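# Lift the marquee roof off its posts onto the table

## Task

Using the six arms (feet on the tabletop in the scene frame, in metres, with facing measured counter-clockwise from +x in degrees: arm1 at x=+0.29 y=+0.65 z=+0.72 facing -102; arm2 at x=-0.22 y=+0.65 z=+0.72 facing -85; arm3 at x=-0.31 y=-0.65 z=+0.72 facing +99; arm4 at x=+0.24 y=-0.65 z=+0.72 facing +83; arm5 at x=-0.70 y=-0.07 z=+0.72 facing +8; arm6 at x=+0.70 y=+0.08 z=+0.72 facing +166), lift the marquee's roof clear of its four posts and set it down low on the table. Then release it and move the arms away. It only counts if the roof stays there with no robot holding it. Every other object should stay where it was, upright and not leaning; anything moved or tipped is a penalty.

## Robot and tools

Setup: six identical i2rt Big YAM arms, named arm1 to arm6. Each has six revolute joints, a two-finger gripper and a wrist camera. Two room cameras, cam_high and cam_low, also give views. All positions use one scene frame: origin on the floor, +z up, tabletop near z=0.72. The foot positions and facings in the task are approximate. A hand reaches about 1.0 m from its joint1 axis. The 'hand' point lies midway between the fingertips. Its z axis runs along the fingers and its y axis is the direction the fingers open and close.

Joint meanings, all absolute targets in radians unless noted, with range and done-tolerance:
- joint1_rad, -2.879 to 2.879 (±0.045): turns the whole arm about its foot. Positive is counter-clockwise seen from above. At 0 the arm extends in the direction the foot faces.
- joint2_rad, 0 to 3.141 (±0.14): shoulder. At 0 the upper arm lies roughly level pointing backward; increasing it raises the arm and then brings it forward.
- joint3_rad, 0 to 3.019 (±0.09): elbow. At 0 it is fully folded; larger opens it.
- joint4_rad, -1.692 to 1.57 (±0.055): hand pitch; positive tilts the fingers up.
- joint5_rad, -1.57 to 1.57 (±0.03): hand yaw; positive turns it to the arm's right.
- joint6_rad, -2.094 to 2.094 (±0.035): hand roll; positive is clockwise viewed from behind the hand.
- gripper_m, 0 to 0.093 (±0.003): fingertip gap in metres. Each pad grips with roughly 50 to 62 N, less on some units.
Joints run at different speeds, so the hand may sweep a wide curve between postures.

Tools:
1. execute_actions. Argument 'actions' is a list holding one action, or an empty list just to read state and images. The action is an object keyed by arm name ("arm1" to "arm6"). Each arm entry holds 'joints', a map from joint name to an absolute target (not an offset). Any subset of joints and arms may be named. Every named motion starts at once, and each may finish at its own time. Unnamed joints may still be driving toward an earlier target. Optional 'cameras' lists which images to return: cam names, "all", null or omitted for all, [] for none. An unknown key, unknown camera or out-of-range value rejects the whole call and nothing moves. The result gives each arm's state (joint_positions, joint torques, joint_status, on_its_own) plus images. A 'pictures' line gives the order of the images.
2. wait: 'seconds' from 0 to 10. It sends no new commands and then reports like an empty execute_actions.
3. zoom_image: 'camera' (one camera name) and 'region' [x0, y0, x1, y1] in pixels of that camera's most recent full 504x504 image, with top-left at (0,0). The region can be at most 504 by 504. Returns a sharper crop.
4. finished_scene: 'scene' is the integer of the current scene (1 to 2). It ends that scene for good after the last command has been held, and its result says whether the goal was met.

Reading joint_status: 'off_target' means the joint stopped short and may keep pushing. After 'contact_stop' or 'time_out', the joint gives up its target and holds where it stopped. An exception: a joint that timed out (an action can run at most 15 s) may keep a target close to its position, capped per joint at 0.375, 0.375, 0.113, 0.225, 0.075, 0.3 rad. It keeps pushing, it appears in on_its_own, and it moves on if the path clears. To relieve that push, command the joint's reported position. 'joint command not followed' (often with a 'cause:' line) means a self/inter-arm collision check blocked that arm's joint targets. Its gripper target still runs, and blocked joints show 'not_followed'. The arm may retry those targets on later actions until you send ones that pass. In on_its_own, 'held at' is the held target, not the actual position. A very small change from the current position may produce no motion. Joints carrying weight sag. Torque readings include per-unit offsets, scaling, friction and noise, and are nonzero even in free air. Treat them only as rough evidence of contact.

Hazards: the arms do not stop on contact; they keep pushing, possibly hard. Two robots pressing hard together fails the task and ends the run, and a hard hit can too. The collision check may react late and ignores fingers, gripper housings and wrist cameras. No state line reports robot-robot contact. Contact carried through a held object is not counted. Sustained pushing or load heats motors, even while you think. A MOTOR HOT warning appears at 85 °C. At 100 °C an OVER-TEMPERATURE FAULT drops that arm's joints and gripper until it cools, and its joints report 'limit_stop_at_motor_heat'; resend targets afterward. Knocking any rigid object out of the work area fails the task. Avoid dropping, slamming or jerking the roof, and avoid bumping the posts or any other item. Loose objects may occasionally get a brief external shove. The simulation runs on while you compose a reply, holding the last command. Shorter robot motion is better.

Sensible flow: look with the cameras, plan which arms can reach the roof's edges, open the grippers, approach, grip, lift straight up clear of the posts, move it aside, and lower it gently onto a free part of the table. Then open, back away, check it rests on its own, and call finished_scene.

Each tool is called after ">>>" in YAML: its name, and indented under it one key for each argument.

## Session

>>> execute_actions:
  actions: []

Scene clock: 0.00 s.
Joint torques (N m, as the arm reports them, + toward a larger angle): no reading
Motor temperatures (°C, as the motors report them): arm1=[20 20 31 20 17 20] | arm2=[19 23 27 18 21 21] | arm3=[21 21 28 18 21 19] | arm4=[19 19 25 19 18 20] | arm5=[20 17 41 19 21 19] | arm6=[18 20 35 20 18 20]
arm1.joint_positions: joint1_rad=+0.234 joint2_rad=+0.409 joint3_rad=+0.540 joint4_rad=-1.241 joint5_rad=+0.216 joint6_rad=-0.389 gripper_m=+0.094
arm1.joint_status: not commanded
arm1.hand: x=+0.2592 y=+0.4604 z=+0.9914 quat_wxyz=(-0.037, -0.548, -0.799, +0.246) (m; scene frame)
arm2.joint_positions: joint1_rad=-0.335 joint2_rad=+0.531 joint3_rad=+0.398 joint4_rad=-0.987 joint5_rad=-0.251 joint6_rad=+0.290 gripper_m=+0.094
arm2.joint_status: not commanded
arm2.hand: x=-0.2319 y=+0.4327 z=+0.9344 quat_wxyz=(-0.246, -0.827, -0.502, +0.059) (m; scene frame)
arm3.joint_positions: joint1_rad=+0.111 joint2_rad=+0.347 joint3_rad=+0.638 joint4_rad=-1.390 joint5_rad=+0.292 joint6_rad=+0.494 gripper_m=+0.095
arm3.joint_status: not commanded
arm3.hand: x=-0.3091 y=-0.4804 z=+0.9524 quat_wxyz=(-0.226, +0.577, -0.769, -0.156) (m; scene frame)
arm4.joint_positions: joint1_rad=-0.185 joint2_rad=+0.485 joint3_rad=+0.476 joint4_rad=-1.108 joint5_rad=-0.159 joint6_rad=-0.548 gripper_m=+0.094
arm4.joint_status: not commanded
arm4.hand: x=+0.2724 y=-0.4449 z=+0.8772 quat_wxyz=(-0.184, +0.781, -0.575, -0.157) (m; scene frame)
arm5.joint_positions: joint1_rad=+0.397 joint2_rad=+0.413 joint3_rad=+0.596 joint4_rad=-1.287 joint5_rad=+0.087 joint6_rad=+0.238 gripper_m=+0.094
arm5.joint_status: not commanded
arm5.hand: x=-0.5279 y=+0.0062 z=+0.9793 quat_wxyz=(-0.230, +0.121, -0.964, -0.051) (m; scene frame)
arm6.joint_positions: joint1_rad=-0.293 joint2_rad=+0.490 joint3_rad=+0.440 joint4_rad=-1.037 joint5_rad=-0.301 joint6_rad=-0.193 gripper_m=+0.095
arm6.joint_status: not commanded
arm6.hand: x=+0.4944 y=+0.1488 z=+0.8866 quat_wxyz=(+0.049, +0.950, -0.138, -0.277) (m; scene frame)
pictures: arm1_cam_wrist, arm2_cam_wrist, arm3_cam_wrist, arm4_cam_wrist, arm5_cam_wrist, arm6_cam_wrist, cam_high, cam_low
Images, in order (width x height): arm1_cam_wrist 504x504, arm2_cam_wrist 504x504, arm3_cam_wrist 504x504, arm4_cam_wrist 504x504, arm5_cam_wrist 504x504, arm6_cam_wrist 504x504, cam_high 504x504, cam_low 504x504.

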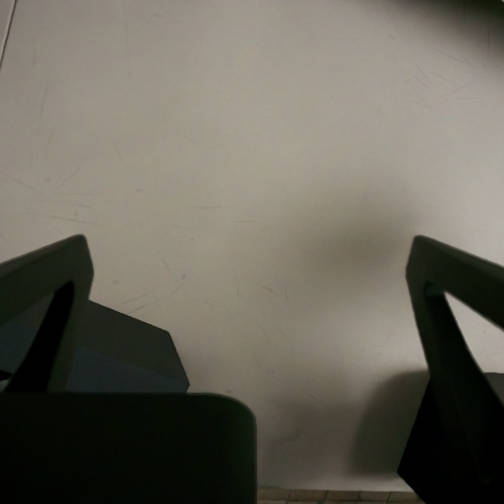

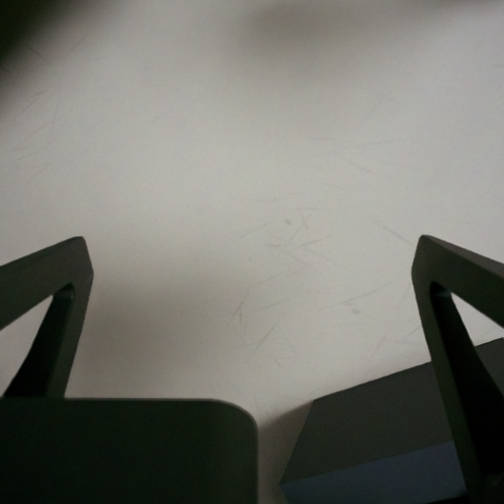

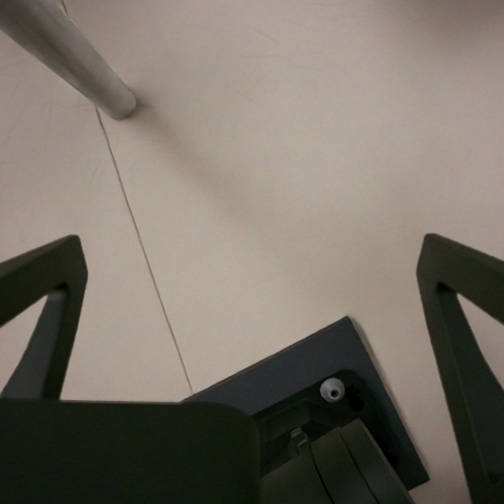

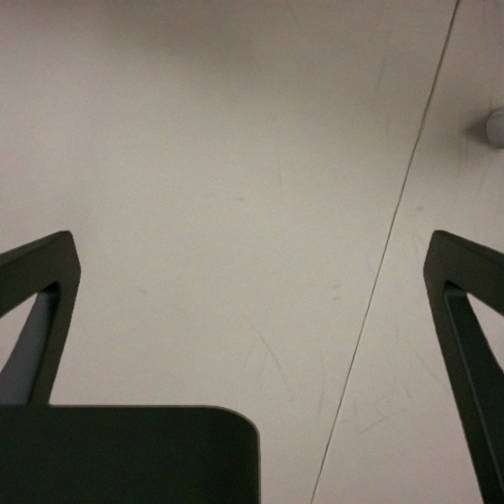

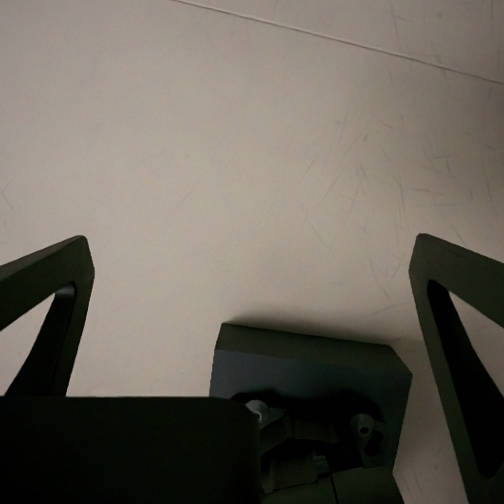

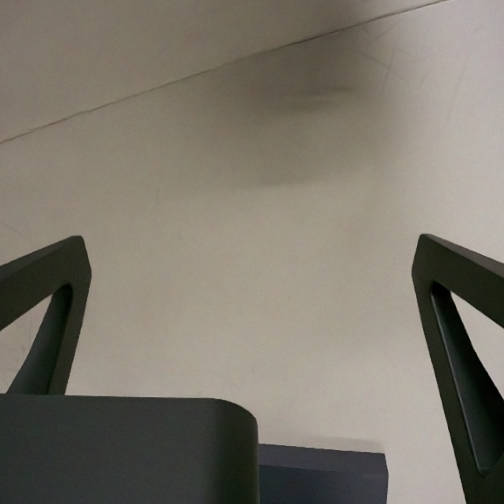

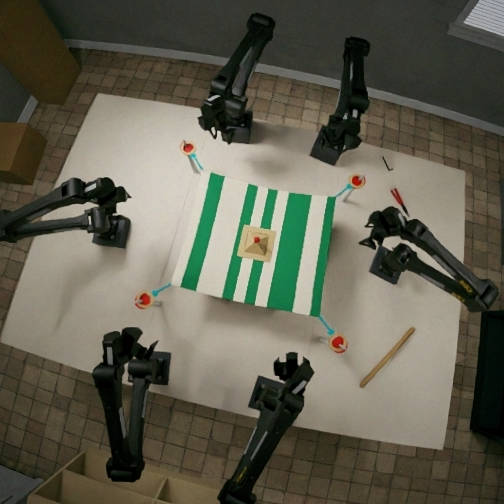

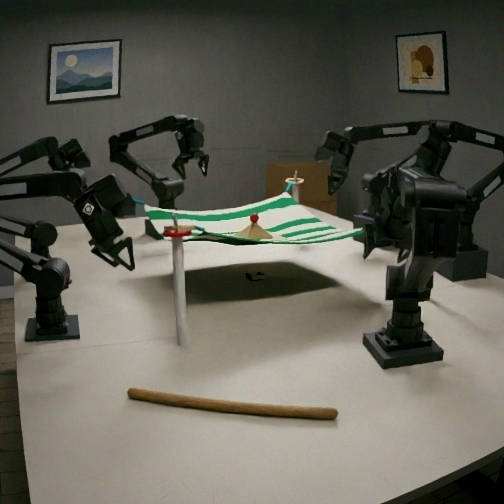

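>>> zoom_image:
  camera: "cam_high"
  region: [120, 120, 380, 380]

>>> zoom_image:
  camera: "cam_high"
  region: [160, 120, 230, 190]

>>> zoom_image:
  camera: "cam_high"
  region: [320, 150, 390, 220]

>>> zoom_image:
  camera: "cam_high"
  region: [115, 265, 185, 335]

>>> zoom_image:
  camera: "cam_high"
  region: [300, 305, 370, 375]

>>> zoom_image:
  camera: "cam_low"
  region: [90, 150, 400, 360]

Region (120, 120, 380, 380) of cam_high's 504x504 image, scaled by 1.938, with more detail than that image has.

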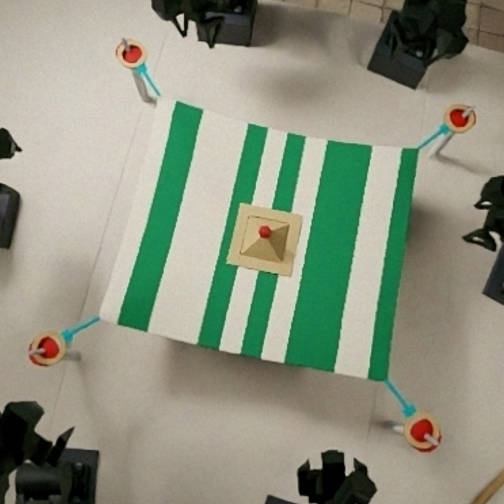

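Region (160, 120, 230, 190) of cam_high's 504x504 image, scaled by 7.200, with more detail than that image has.

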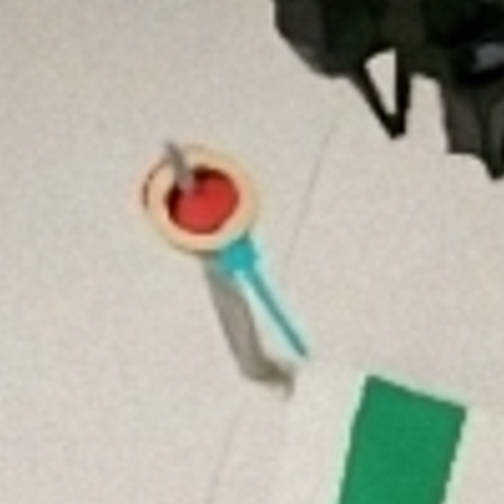

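Region (320, 150, 390, 220) of cam_high's 504x504 image, scaled by 7.200, with more detail than that image has.

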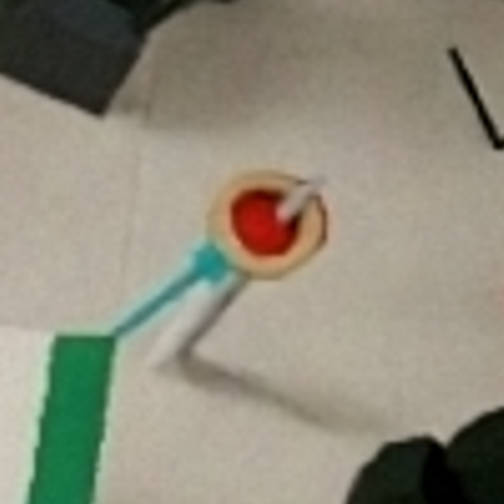

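Region (115, 265, 185, 335) of cam_high's 504x504 image, scaled by 7.200, with more detail than that image has.

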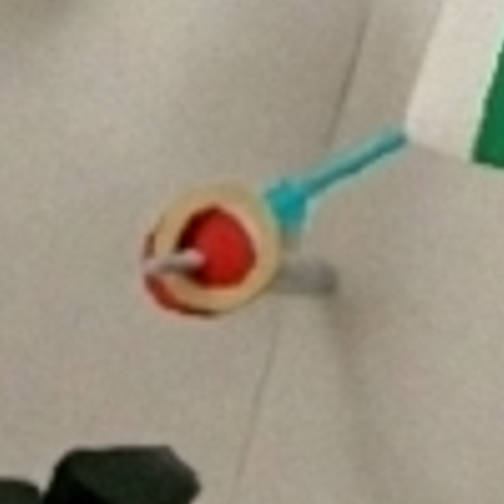

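Region (300, 305, 370, 375) of cam_high's 504x504 image, scaled by 7.200, with more detail than that image has.

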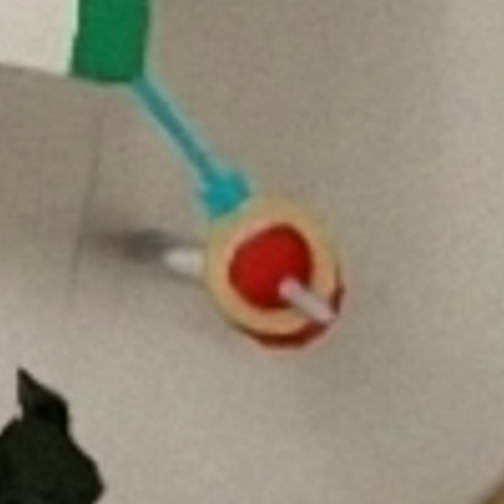

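Region (90, 150, 400, 360) of cam_low's 504x504 image, scaled by 1.626, with more detail than that image has; it fills the top 341 rows of this view, and the rest is white.

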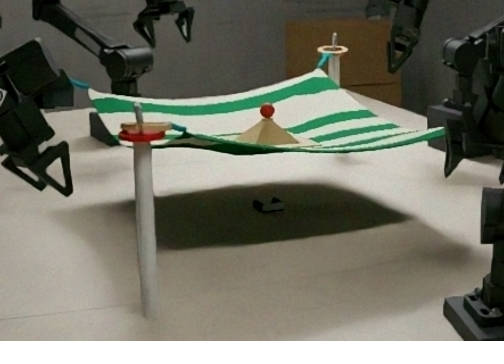

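>>> execute_actions:
  actions:
    - {"arm1": {"joints": {"joint1_rad": 0.581, "joint2_rad": 1.112, "joint3_rad": 1.175, "joint4_rad": -1.588, "joint5_rad": 0.0, "joint6_rad": 0.66, "gripper_m": 0.093}}, "arm2": {"joints": {"joint1_rad": -0.517, "joint2_rad": 1.11, "joint3_rad": 1.27, "joint4_rad": -1.68, "joint5_rad": 0.0, "joint6_rad": -0.75, "gripper_m": 0.093}}, "arm3": {"joints": {"joint1_rad": -0.031, "joint2_rad": 1.09, "joint3_rad": 1.37, "joint4_rad": -1.69, "joint5_rad": 0.0, "joint6_rad": 0.893, "gripper_m": 0.093}}, "arm4": {"joints": {"joint1_rad": -0.404, "joint2_rad": 1.04, "joint3_rad": 1.48, "joint4_rad": -1.69, "joint5_rad": 0.0, "joint6_rad": -1.289, "gripper_m": 0.093}}, "arm5": {"joints": {"joint4_rad": -0.31}}, "arm6": {"joints": {"joint3_rad": 1.3}}}

Scene clock: 121.90 s.
Joint torques (N m, as the arm reports them, + toward a larger angle): arm1=[-1.61 -5.54 14.24 -0.55 -0.01  0.05] | arm2=[-0.7  -6.13 11.3   0.23  0.04 -0.18] | arm3=[-0.42 -7.64 11.05 -0.05  0.    0.  ] | arm4=[-0.08 -5.52 13.86 -0.04 -0.15 -0.02] | arm5=[-0.86  0.85 14.72  2.61 -0.03 -0.07] | arm6=[ 0.43  2.37 12.14  2.11 -0.01  0.  ]
Motor temperatures (°C, as the motors report them): arm1=[20 19 42 20 17 20] | arm2=[19 22 37 18 21 21] | arm3=[21 21 36 18 21 19] | arm4=[19 19 35 19 18 20] | arm5=[20 17 50 20 21 19] | arm6=[18 20 45 20 18 20]
arm1.joint_positions: joint1_rad=+0.576 joint2_rad=+1.117 joint3_rad=+1.114 joint4_rad=-1.576 joint5_rad=+0.002 joint6_rad=+0.652 gripper_m=+0.093
arm1.joint_status: all done
arm1.hand: x=+0.3984 y=+0.3713 z=+1.0670 quat_wxyz=(+0.009, -0.800, -0.600, +0.001) (m; scene frame)
arm2.joint_positions: joint1_rad=-0.513 joint2_rad=+1.107 joint3_rad=+1.222 joint4_rad=-1.672 joint5_rad=-0.003 joint6_rad=-0.735 gripper_m=+0.093
arm2.joint_status: all done
arm2.hand: x=-0.3449 y=+0.3790 z=+1.1168 quat_wxyz=(-0.006, -0.589, -0.808, +0.001) (m; scene frame)
arm3.joint_positions: joint1_rad=-0.029 joint2_rad=+1.102 joint3_rad=+1.314 joint4_rad=-1.674 joint5_rad=+0.003 joint6_rad=+0.884 gripper_m=+0.093
arm3.joint_status: all done
joint sent to its limit — the command would take arm3.joint4_rad past its lower limit, so that joint was sent only as far as its limit.
arm3.hand: x=-0.3558 y=-0.3428 z=+1.0672 quat_wxyz=(-0.022, +0.400, -0.915, -0.051) (m; scene frame)
arm4.joint_positions: joint1_rad=-0.399 joint2_rad=+1.033 joint3_rad=+1.437 joint4_rad=-1.672 joint5_rad=-0.001 joint6_rad=-1.280 gripper_m=+0.093
arm4.joint_status: all done
arm4.hand: x=+0.3892 y=-0.3811 z=+1.1385 quat_wxyz=(-0.154, +0.912, -0.379, +0.012) (m; scene frame)
arm5.joint_positions: joint1_rad=+0.397 joint2_rad=+0.413 joint3_rad=+0.596 joint4_rad=-0.330 joint5_rad=+0.087 joint6_rad=+0.238 gripper_m=+0.094
arm5.joint_status: all done
arm5.hand: x=-0.4119 y=+0.0688 z=+1.1627 quat_wxyz=(-0.619, +0.071, -0.753, -0.213) (m; scene frame)
arm6.joint_positions: joint1_rad=-0.293 joint2_rad=+0.490 joint3_rad=+1.262 joint4_rad=-1.037 joint5_rad=-0.301 joint6_rad=-0.193 gripper_m=+0.095
arm6.joint_status: all done
arm6.hand: x=+0.4879 y=+0.1546 z=+1.3206 quat_wxyz=(-0.109, +0.787, -0.052, -0.605) (m; scene frame)
pictures: arm1_cam_wrist, arm2_cam_wrist, arm3_cam_wrist, arm4_cam_wrist, arm5_cam_wrist, arm6_cam_wrist, cam_high, cam_low
Images, in order (width x height): arm1_cam_wrist 504x504, arm2_cam_wrist 504x504, arm3_cam_wrist 504x504, arm4_cam_wrist 504x504, arm5_cam_wrist 504x504, arm6_cam_wrist 504x504, cam_high 504x504, cam_low 504x504.

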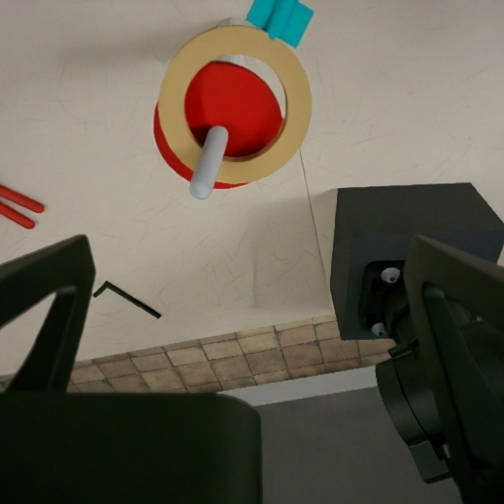

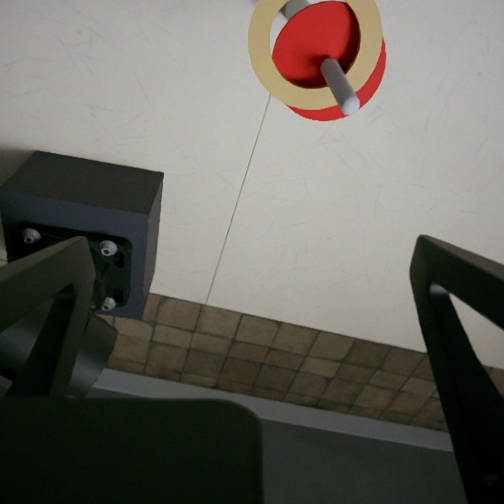

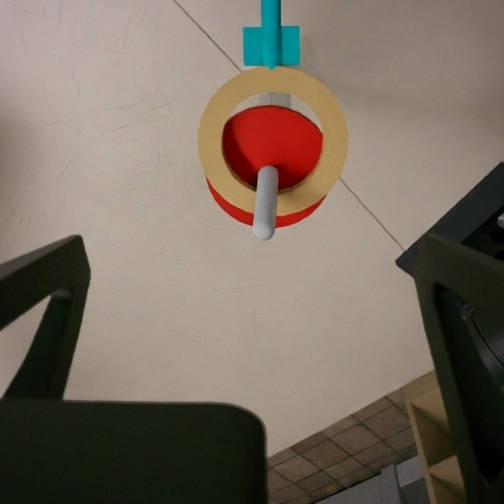

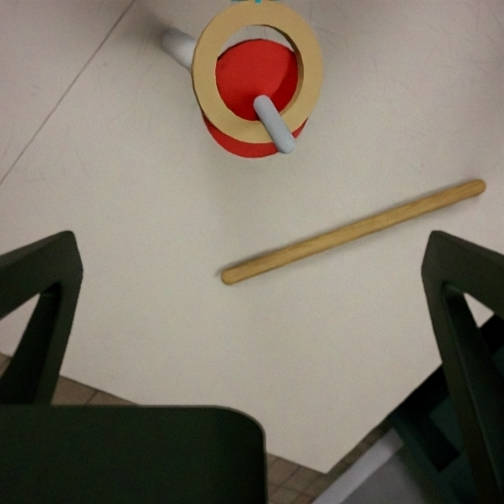

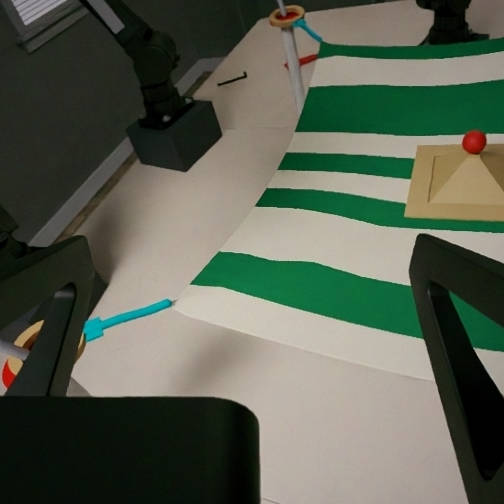

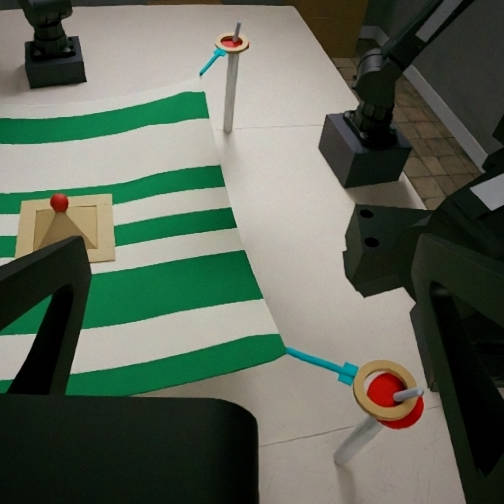

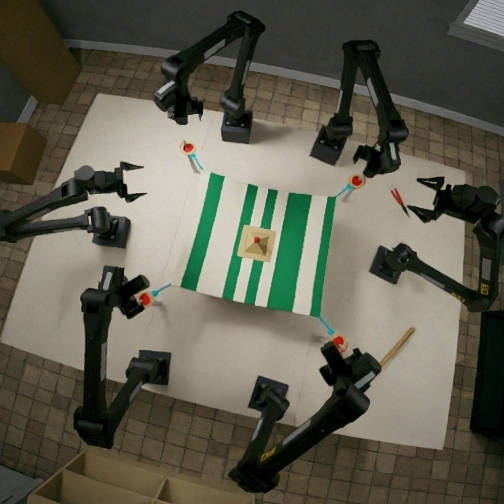

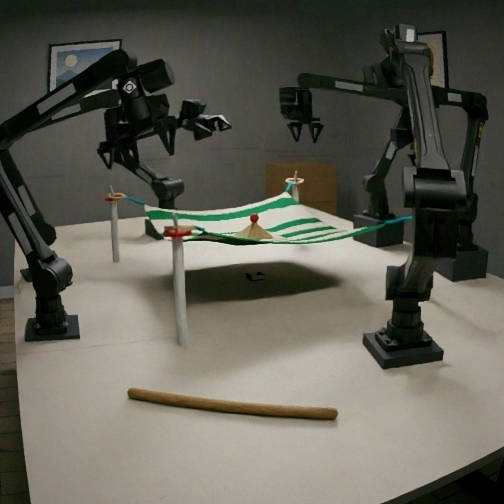

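>>> execute_actions:
  actions: []

Scene clock: 144.93 s.
Joint torques (N m, as the arm reports them, + toward a larger angle): arm1=[-1.59 -5.56 14.25 -0.56 -0.01  0.04] | arm2=[ 0.19 -6.4  11.23  0.35  0.05 -0.21] | arm3=[-0.51 -7.38 11.07 -0.07  0.01  0.01] | arm4=[-0.03 -5.44 13.84 -0.05 -0.15  0.  ] | arm5=[-0.88  0.94 14.73  2.64 -0.04 -0.06] | arm6=[ 0.33  2.77 11.96  2.18 -0.01  0.  ]
Motor temperatures (°C, as the motors report them): arm1=[20 20 45 20 17 20] | arm2=[19 22 38 18 21 21] | arm3=[21 21 38 18 21 19] | arm4=[19 19 35 19 18 20] | arm5=[20 17 51 20 21 19] | arm6=[18 20 44 20 18 20]
arm1.joint_positions: joint1_rad=+0.576 joint2_rad=+1.117 joint3_rad=+1.114 joint4_rad=-1.576 joint5_rad=+0.002 joint6_rad=+0.653 gripper_m=+0.093
arm1.joint_status: all done
arm1.hand: x=+0.3984 y=+0.3713 z=+1.0670 quat_wxyz=(+0.009, -0.800, -0.600, +0.001) (m; scene frame)
arm2.joint_positions: joint1_rad=-0.513 joint2_rad=+1.107 joint3_rad=+1.222 joint4_rad=-1.672 joint5_rad=-0.003 joint6_rad=-0.735 gripper_m=+0.093
arm2.joint_status: all done
arm2.hand: x=-0.3449 y=+0.3790 z=+1.1168 quat_wxyz=(-0.006, -0.589, -0.808, +0.001) (m; scene frame)
arm3.joint_positions: joint1_rad=-0.029 joint2_rad=+1.102 joint3_rad=+1.314 joint4_rad=-1.674 joint5_rad=+0.003 joint6_rad=+0.884 gripper_m=+0.093
arm3.joint_status: all done
joint sent to its limit — the command would take arm3.joint4_rad past its lower limit, so that joint was sent only as far as its limit.
arm3.hand: x=-0.3558 y=-0.3428 z=+1.0672 quat_wxyz=(-0.022, +0.400, -0.915, -0.051) (m; scene frame)
arm4.joint_positions: joint1_rad=-0.399 joint2_rad=+1.033 joint3_rad=+1.437 joint4_rad=-1.672 joint5_rad=-0.001 joint6_rad=-1.280 gripper_m=+0.093
arm4.joint_status: all done
arm4.hand: x=+0.3892 y=-0.3811 z=+1.1385 quat_wxyz=(-0.154, +0.912, -0.379, +0.012) (m; scene frame)
arm5.joint_positions: joint1_rad=+0.397 joint2_rad=+0.413 joint3_rad=+0.596 joint4_rad=-0.330 joint5_rad=+0.087 joint6_rad=+0.238 gripper_m=+0.094
arm5.joint_status: all done
arm5.hand: x=-0.4119 y=+0.0688 z=+1.1627 quat_wxyz=(-0.619, +0.071, -0.753, -0.213) (m; scene frame)
arm6.joint_positions: joint1_rad=-0.293 joint2_rad=+0.490 joint3_rad=+1.262 joint4_rad=-1.037 joint5_rad=-0.301 joint6_rad=-0.193 gripper_m=+0.095
arm6.joint_status: all done
arm6.hand: x=+0.4879 y=+0.1546 z=+1.3206 quat_wxyz=(-0.109, +0.787, -0.052, -0.605) (m; scene frame)
pictures: arm1_cam_wrist, arm2_cam_wrist, arm3_cam_wrist, arm4_cam_wrist, arm5_cam_wrist, arm6_cam_wrist, cam_high, cam_low
Images, in order (width x height): arm1_cam_wrist 504x504, arm2_cam_wrist 504x504, arm3_cam_wrist 504x504, arm4_cam_wrist 504x504, arm5_cam_wrist 504x504, arm6_cam_wrist 504x504, cam_high 504x504, cam_low 504x504.

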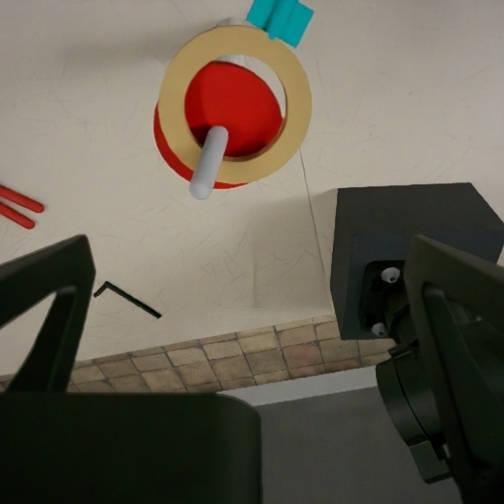

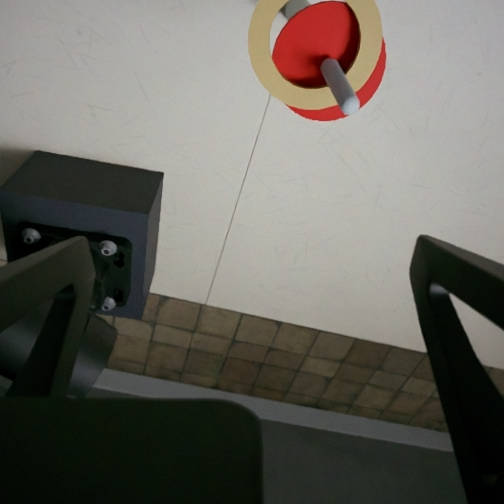

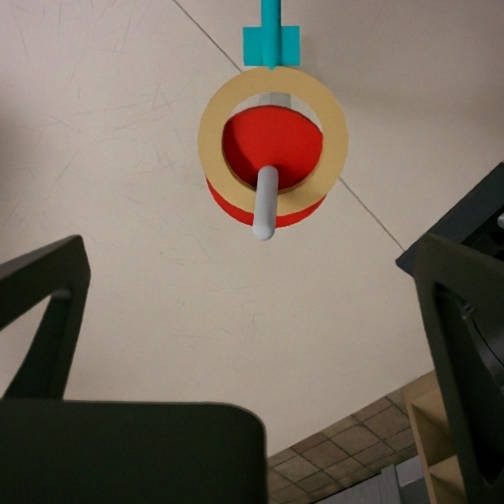

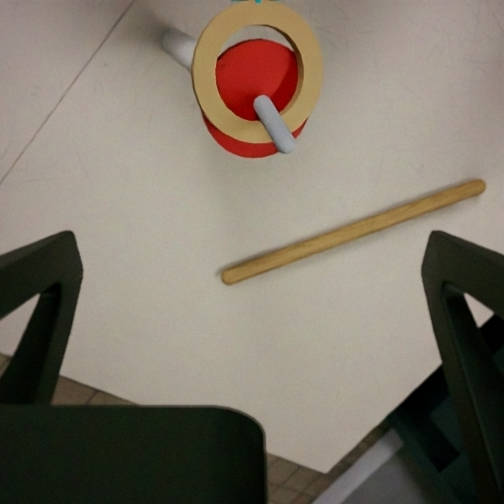

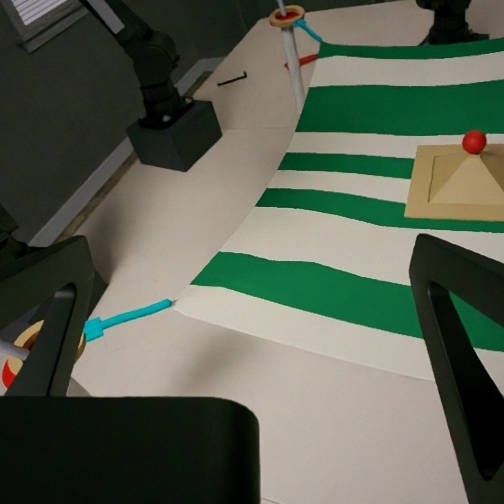

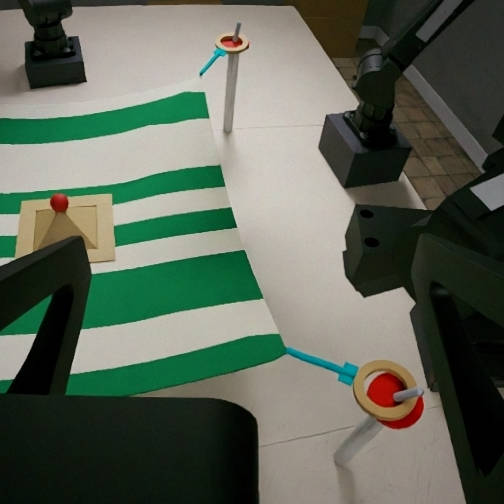

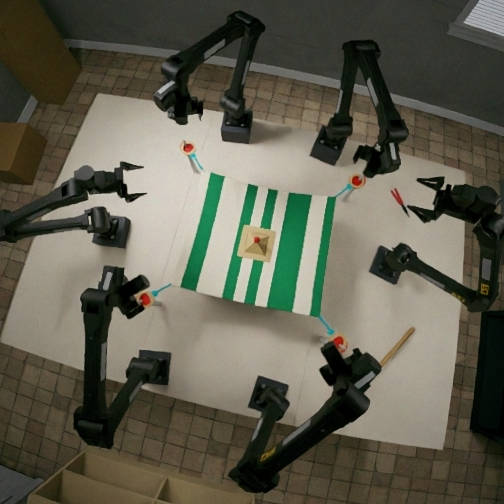

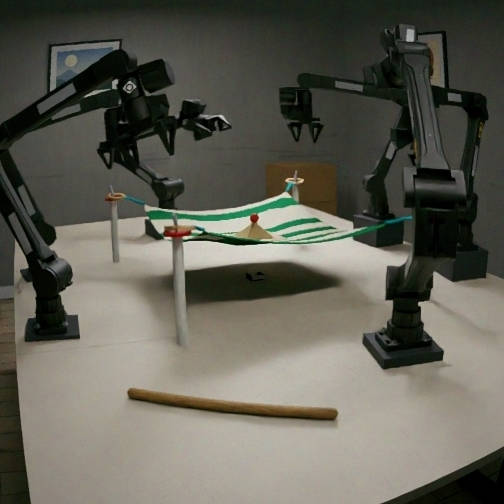

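>>> zoom_image:
  camera: "cam_low"
  region: [190, 220, 330, 320]

>>> zoom_image:
  camera: "arm1_cam_wrist"
  region: [130, 0, 340, 210]

>>> zoom_image:
  camera: "arm2_cam_wrist"
  region: [220, 0, 420, 140]

>>> zoom_image:
  camera: "arm3_cam_wrist"
  region: [170, 40, 380, 250]

>>> zoom_image:
  camera: "arm4_cam_wrist"
  region: [160, 0, 360, 180]

Region (190, 220, 330, 320) of cam_low's 504x504 image, scaled by 3.600, with more detail than that image has; it fills the top 360 rows of this view, and the rest is white.

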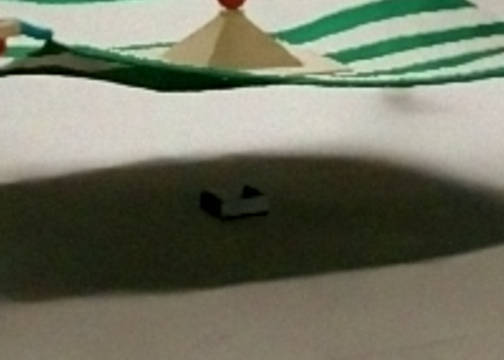

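Region (130, 0, 340, 210) of arm1_cam_wrist's 504x504 image, scaled by 2.400, with more detail than that image has.

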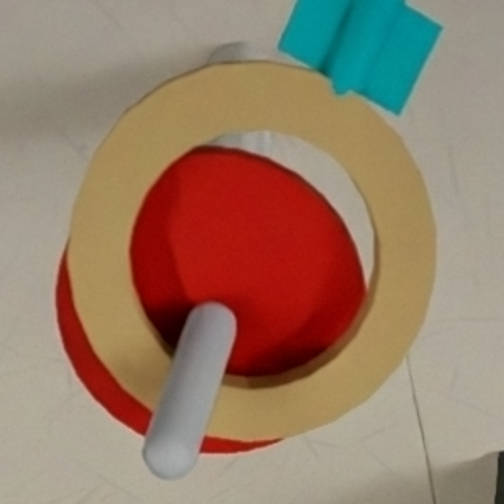

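Region (220, 0, 420, 140) of arm2_cam_wrist's 504x504 image, scaled by 2.520, with more detail than that image has; it fills the top 353 rows of this view, and the rest is white.

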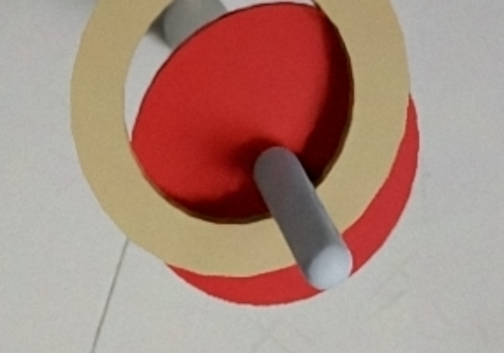

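Region (170, 40, 380, 250) of arm3_cam_wrist's 504x504 image, scaled by 2.400, with more detail than that image has.

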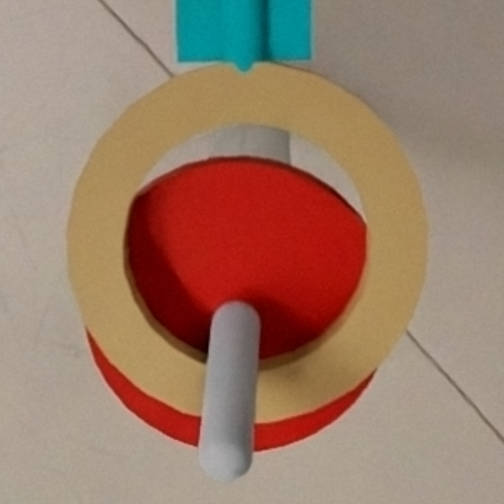

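Region (160, 0, 360, 180) of arm4_cam_wrist's 504x504 image, scaled by 2.520, with more detail than that image has; it fills the top 454 rows of this view, and the rest is white.

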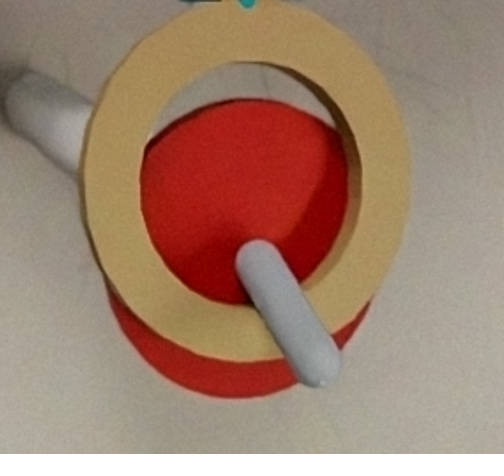

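>>> zoom_image:
  camera: "cam_low"
  region: [235, 260, 275, 290]

Region (235, 260, 275, 290) of cam_low's 504x504 image, scaled by 12.600, with more detail than that image has; it fills the top 378 rows of this view, and the rest is white.

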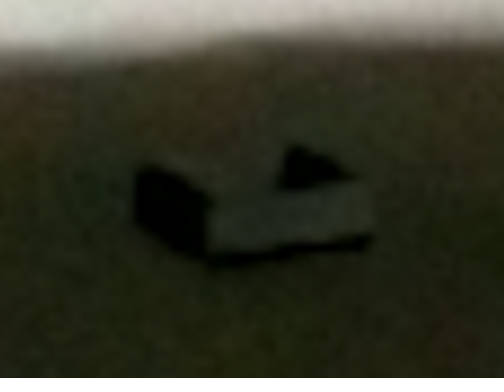

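>>> execute_actions:
  actions:
    - {"arm1":{"joints":{"joint1_rad":0.565,"joint2_rad":1.166,"joint3_rad":0.977,"joint4_rad":-1.369,"joint6_rad":0.94}},"arm2":{"joints":{"joint1_rad":-0.525,"joint2_rad":1.243,"joint3_rad":1.048,"joint4_rad":-1.357,"joint6_rad":-1.025}},"arm3":{"joints":{"joint1_rad":-0.041,"joint2_rad":1.149,"joint3_rad":1.160,"joint4_rad":-1.570}},"arm4":{"joints":{"joint1_rad":-0.386,"joint2_rad":1.297,"joint3_rad":1.347,"joint4_rad":-1.628}}}
  cameras: ["arm1_cam_wrist","arm2_cam_wrist","arm3_cam_wrist","arm4_cam_wrist","cam_low"]

Scene clock: 266.23 s.
Joint torques (N m, as the arm reports them, + toward a larger angle): arm1=[-2.67 -5.64  9.07  0.48  0.01  0.04] | arm2=[ -0.58 -10.71   8.55   0.91   0.    -0.15] | arm3=[-1.11 -8.02  8.06  0.46  0.01  0.01] | arm4=[  1.3  -12.25  10.19   0.48  -0.16  -0.03] | arm5=[-0.95  0.91 14.71  2.64 -0.03 -0.06] | arm6=[ 0.38  2.7  11.96  2.16 -0.02  0.  ]
Motor temperatures (°C, as the motors report them): arm1=[20 20 50 20 17 20] | arm2=[19 22 40 18 21 21] | arm3=[21 21 41 18 21 19] | arm4=[19 19 37 19 18 20] | arm5=[20 17 53 20 21 19] | arm6=[18 20 45 20 18 20]
arm1.joint_positions: joint1_rad=+0.576 joint2_rad=+1.167 joint3_rad=+0.974 joint4_rad=-1.382 joint5_rad=+0.002 joint6_rad=+0.932 gripper_m=+0.093
arm1.joint_status: all done
arm1.hand: x=+0.4025 y=+0.3599 z=+0.9995 quat_wxyz=(+0.007, -0.876, -0.483, +0.003) (m; scene frame)
arm2.joint_positions: joint1_rad=-0.513 joint2_rad=+1.262 joint3_rad=+1.035 joint4_rad=-1.367 joint5_rad=-0.002 joint6_rad=-1.010 gripper_m=+0.093
arm2.joint_status: all done
arm2.hand: x=-0.3610 y=+0.3414 z=+0.9989 quat_wxyz=(-0.004, -0.473, -0.881, -0.016) (m; scene frame)
arm3.joint_positions: joint1_rad=-0.033 joint2_rad=+1.159 joint3_rad=+1.149 joint4_rad=-1.580 joint5_rad=+0.002 joint6_rad=+0.884 gripper_m=+0.093
arm3.joint_status: all done
arm3.hand: x=-0.3534 y=-0.3441 z=+0.9873 quat_wxyz=(-0.005, +0.399, -0.917, +0.010) (m; scene frame)
arm4.joint_positions: joint1_rad=-0.396 joint2_rad=+1.307 joint3_rad=+1.349 joint4_rad=-1.639 joint5_rad=-0.001 joint6_rad=-1.280 gripper_m=+0.093
arm4.joint_status: all done
arm4.hand: x=+0.4133 y=-0.3324 z=+1.0174 quat_wxyz=(+0.009, +0.924, -0.382, -0.005) (m; scene frame)
arm5.joint_positions: joint1_rad=+0.397 joint2_rad=+0.413 joint3_rad=+0.596 joint4_rad=-0.330 joint5_rad=+0.087 joint6_rad=+0.238 gripper_m=+0.094
arm5.joint_status: not commanded
arm5.hand: x=-0.4119 y=+0.0688 z=+1.1627 quat_wxyz=(-0.619, +0.071, -0.753, -0.213) (m; scene frame)
arm6.joint_positions: joint1_rad=-0.293 joint2_rad=+0.490 joint3_rad=+1.262 joint4_rad=-1.037 joint5_rad=-0.301 joint6_rad=-0.193 gripper_m=+0.095
arm6.joint_status: not commanded
arm6.hand: x=+0.4879 y=+0.1546 z=+1.3206 quat_wxyz=(-0.109, +0.787, -0.052, -0.605) (m; scene frame)
pictures: arm1_cam_wrist, arm2_cam_wrist, arm3_cam_wrist, arm4_cam_wrist, cam_low
Images, in order (width x height): arm1_cam_wrist 504x504, arm2_cam_wrist 504x504, arm3_cam_wrist 504x504, arm4_cam_wrist 504x504, cam_low 504x504.

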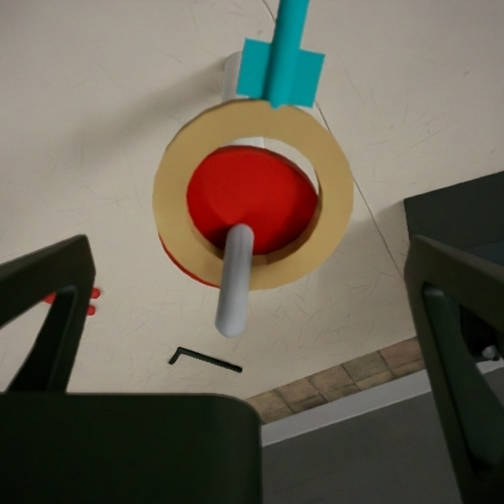

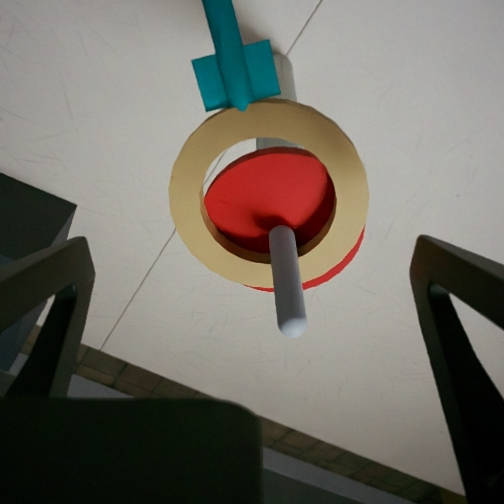

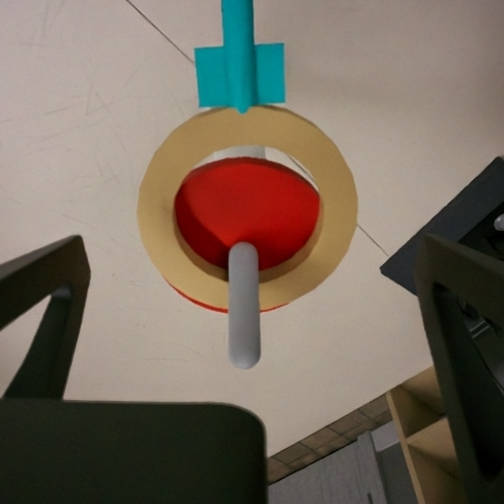

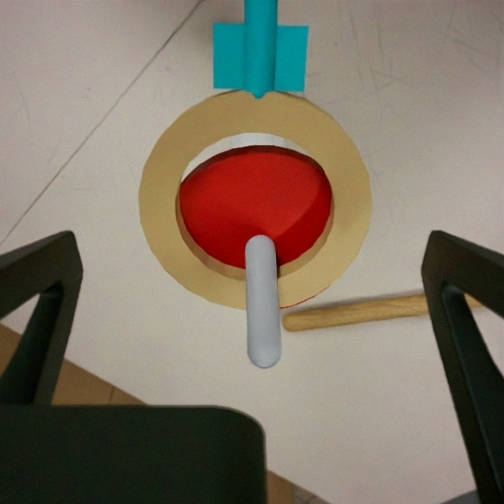

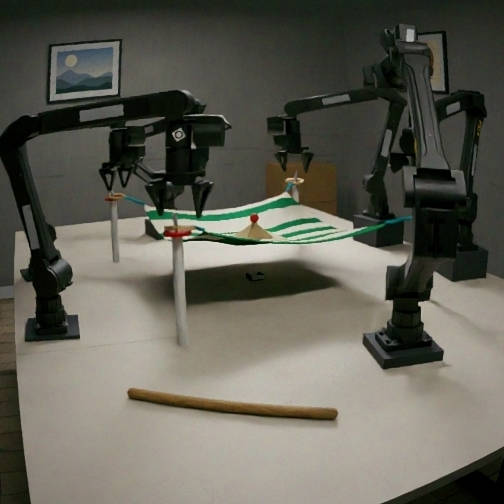

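>>> execute_actions:
  actions:
    - {"arm1":{"joints":{"joint2_rad":1.198,"joint3_rad":0.887,"joint4_rad":-1.245,"joint6_rad":1.085}},"arm2":{"joints":{"joint1_rad":-0.533,"joint2_rad":1.283,"joint3_rad":0.950,"joint4_rad":-1.210,"joint6_rad":-1.17}},"arm3":{"joints":{"joint3_rad":1.069,"joint4_rad":-1.468}},"arm4":{"joints":{"joint1_rad":-0.379,"joint3_rad":1.262,"joint4_rad":-1.540}}}
  cameras: ["arm1_cam_wrist","arm2_cam_wrist","arm3_cam_wrist","arm4_cam_wrist","cam_low"]

Scene clock: 333.67 s.
Joint torques (N m, as the arm reports them, + toward a larger angle): arm1=[-2.72 -6.09  8.6   0.45  0.02  0.05] | arm2=[-0.48 -8.55  7.83  0.76  0.   -0.21] | arm3=[-0.95 -7.92  7.74  0.46  0.02  0.02] | arm4=[  1.21 -11.86   9.41   0.72  -0.16  -0.02] | arm5=[-0.9   0.97 14.74  2.63 -0.03 -0.06] | arm6=[ 0.38  2.75 12.03  2.17 -0.02 -0.01]
Motor temperatures (°C, as the motors report them): arm1=[20 20 43 20 17 20] | arm2=[19 23 36 18 21 21] | arm3=[21 21 37 18 21 19] | arm4=[19 20 33 19 18 20] | arm5=[20 17 54 20 21 19] | arm6=[18 20 45 20 18 20]
arm1.joint_positions: joint1_rad=+0.576 joint2_rad=+1.196 joint3_rad=+0.886 joint4_rad=-1.259 joint5_rad=+0.002 joint6_rad=+1.077 gripper_m=+0.093
arm1.joint_status: all done
arm1.hand: x=+0.4026 y=+0.3590 z=+0.9586 quat_wxyz=(+0.003, -0.908, -0.418, +0.003) (m; scene frame)
arm2.joint_positions: joint1_rad=-0.523 joint2_rad=+1.278 joint3_rad=+0.945 joint4_rad=-1.220 joint5_rad=-0.002 joint6_rad=-1.155 gripper_m=+0.093
arm2.joint_status: all done
arm2.hand: x=-0.3657 y=+0.3381 z=+0.9609 quat_wxyz=(-0.005, -0.412, -0.911, +0.005) (m; scene frame)
arm3.joint_positions: joint1_rad=-0.033 joint2_rad=+1.156 joint3_rad=+1.062 joint4_rad=-1.479 joint5_rad=+0.002 joint6_rad=+0.884 gripper_m=+0.093
arm3.joint_status: all done
arm3.hand: x=-0.3532 y=-0.3425 z=+0.9550 quat_wxyz=(-0.007, +0.399, -0.917, +0.002) (m; scene frame)
arm4.joint_positions: joint1_rad=-0.388 joint2_rad=+1.302 joint3_rad=+1.275 joint4_rad=-1.557 joint5_rad=-0.001 joint6_rad=-1.280 gripper_m=+0.093
arm4.joint_status: all done
arm4.hand: x=+0.4113 y=-0.3296 z=+0.9907 quat_wxyz=(+0.002, +0.926, -0.378, -0.005) (m; scene frame)
arm5.joint_positions: joint1_rad=+0.397 joint2_rad=+0.413 joint3_rad=+0.596 joint4_rad=-0.330 joint5_rad=+0.087 joint6_rad=+0.238 gripper_m=+0.094
arm5.joint_status: not commanded
arm5.hand: x=-0.4119 y=+0.0688 z=+1.1627 quat_wxyz=(-0.619, +0.071, -0.753, -0.213) (m; scene frame)
arm6.joint_positions: joint1_rad=-0.293 joint2_rad=+0.490 joint3_rad=+1.262 joint4_rad=-1.037 joint5_rad=-0.301 joint6_rad=-0.193 gripper_m=+0.095
arm6.joint_status: not commanded
arm6.hand: x=+0.4879 y=+0.1546 z=+1.3206 quat_wxyz=(-0.109, +0.787, -0.052, -0.605) (m; scene frame)
pictures: arm1_cam_wrist, arm2_cam_wrist, arm3_cam_wrist, arm4_cam_wrist, cam_low
Images, in order (width x height): arm1_cam_wrist 504x504, arm2_cam_wrist 504x504, arm3_cam_wrist 504x504, arm4_cam_wrist 504x504, cam_low 504x504.

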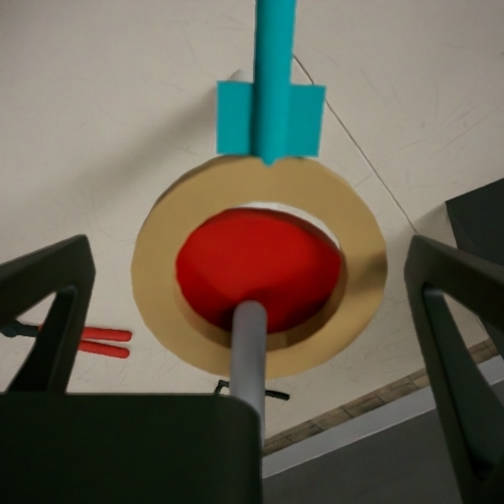

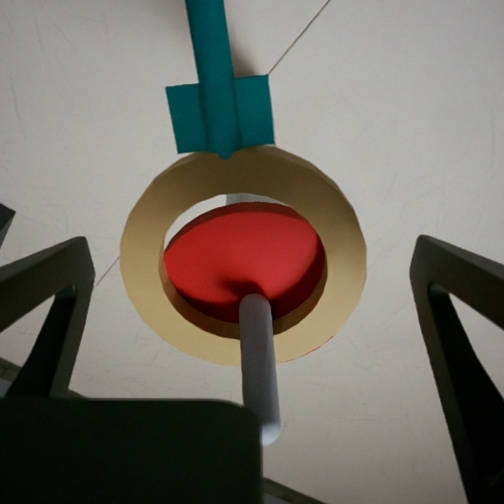

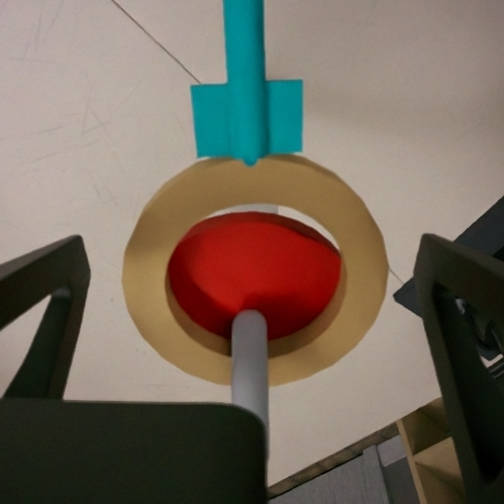

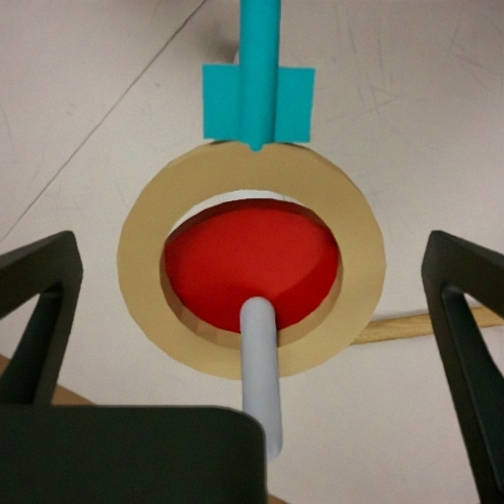

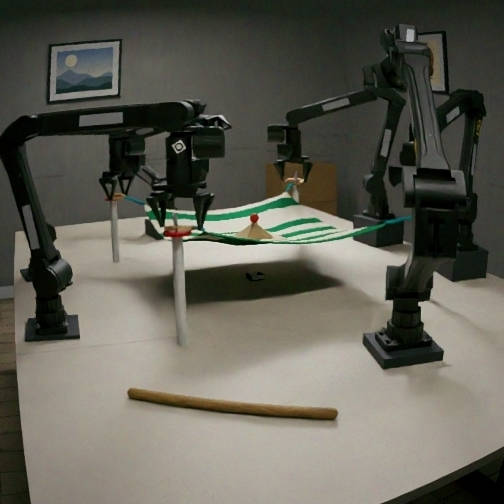

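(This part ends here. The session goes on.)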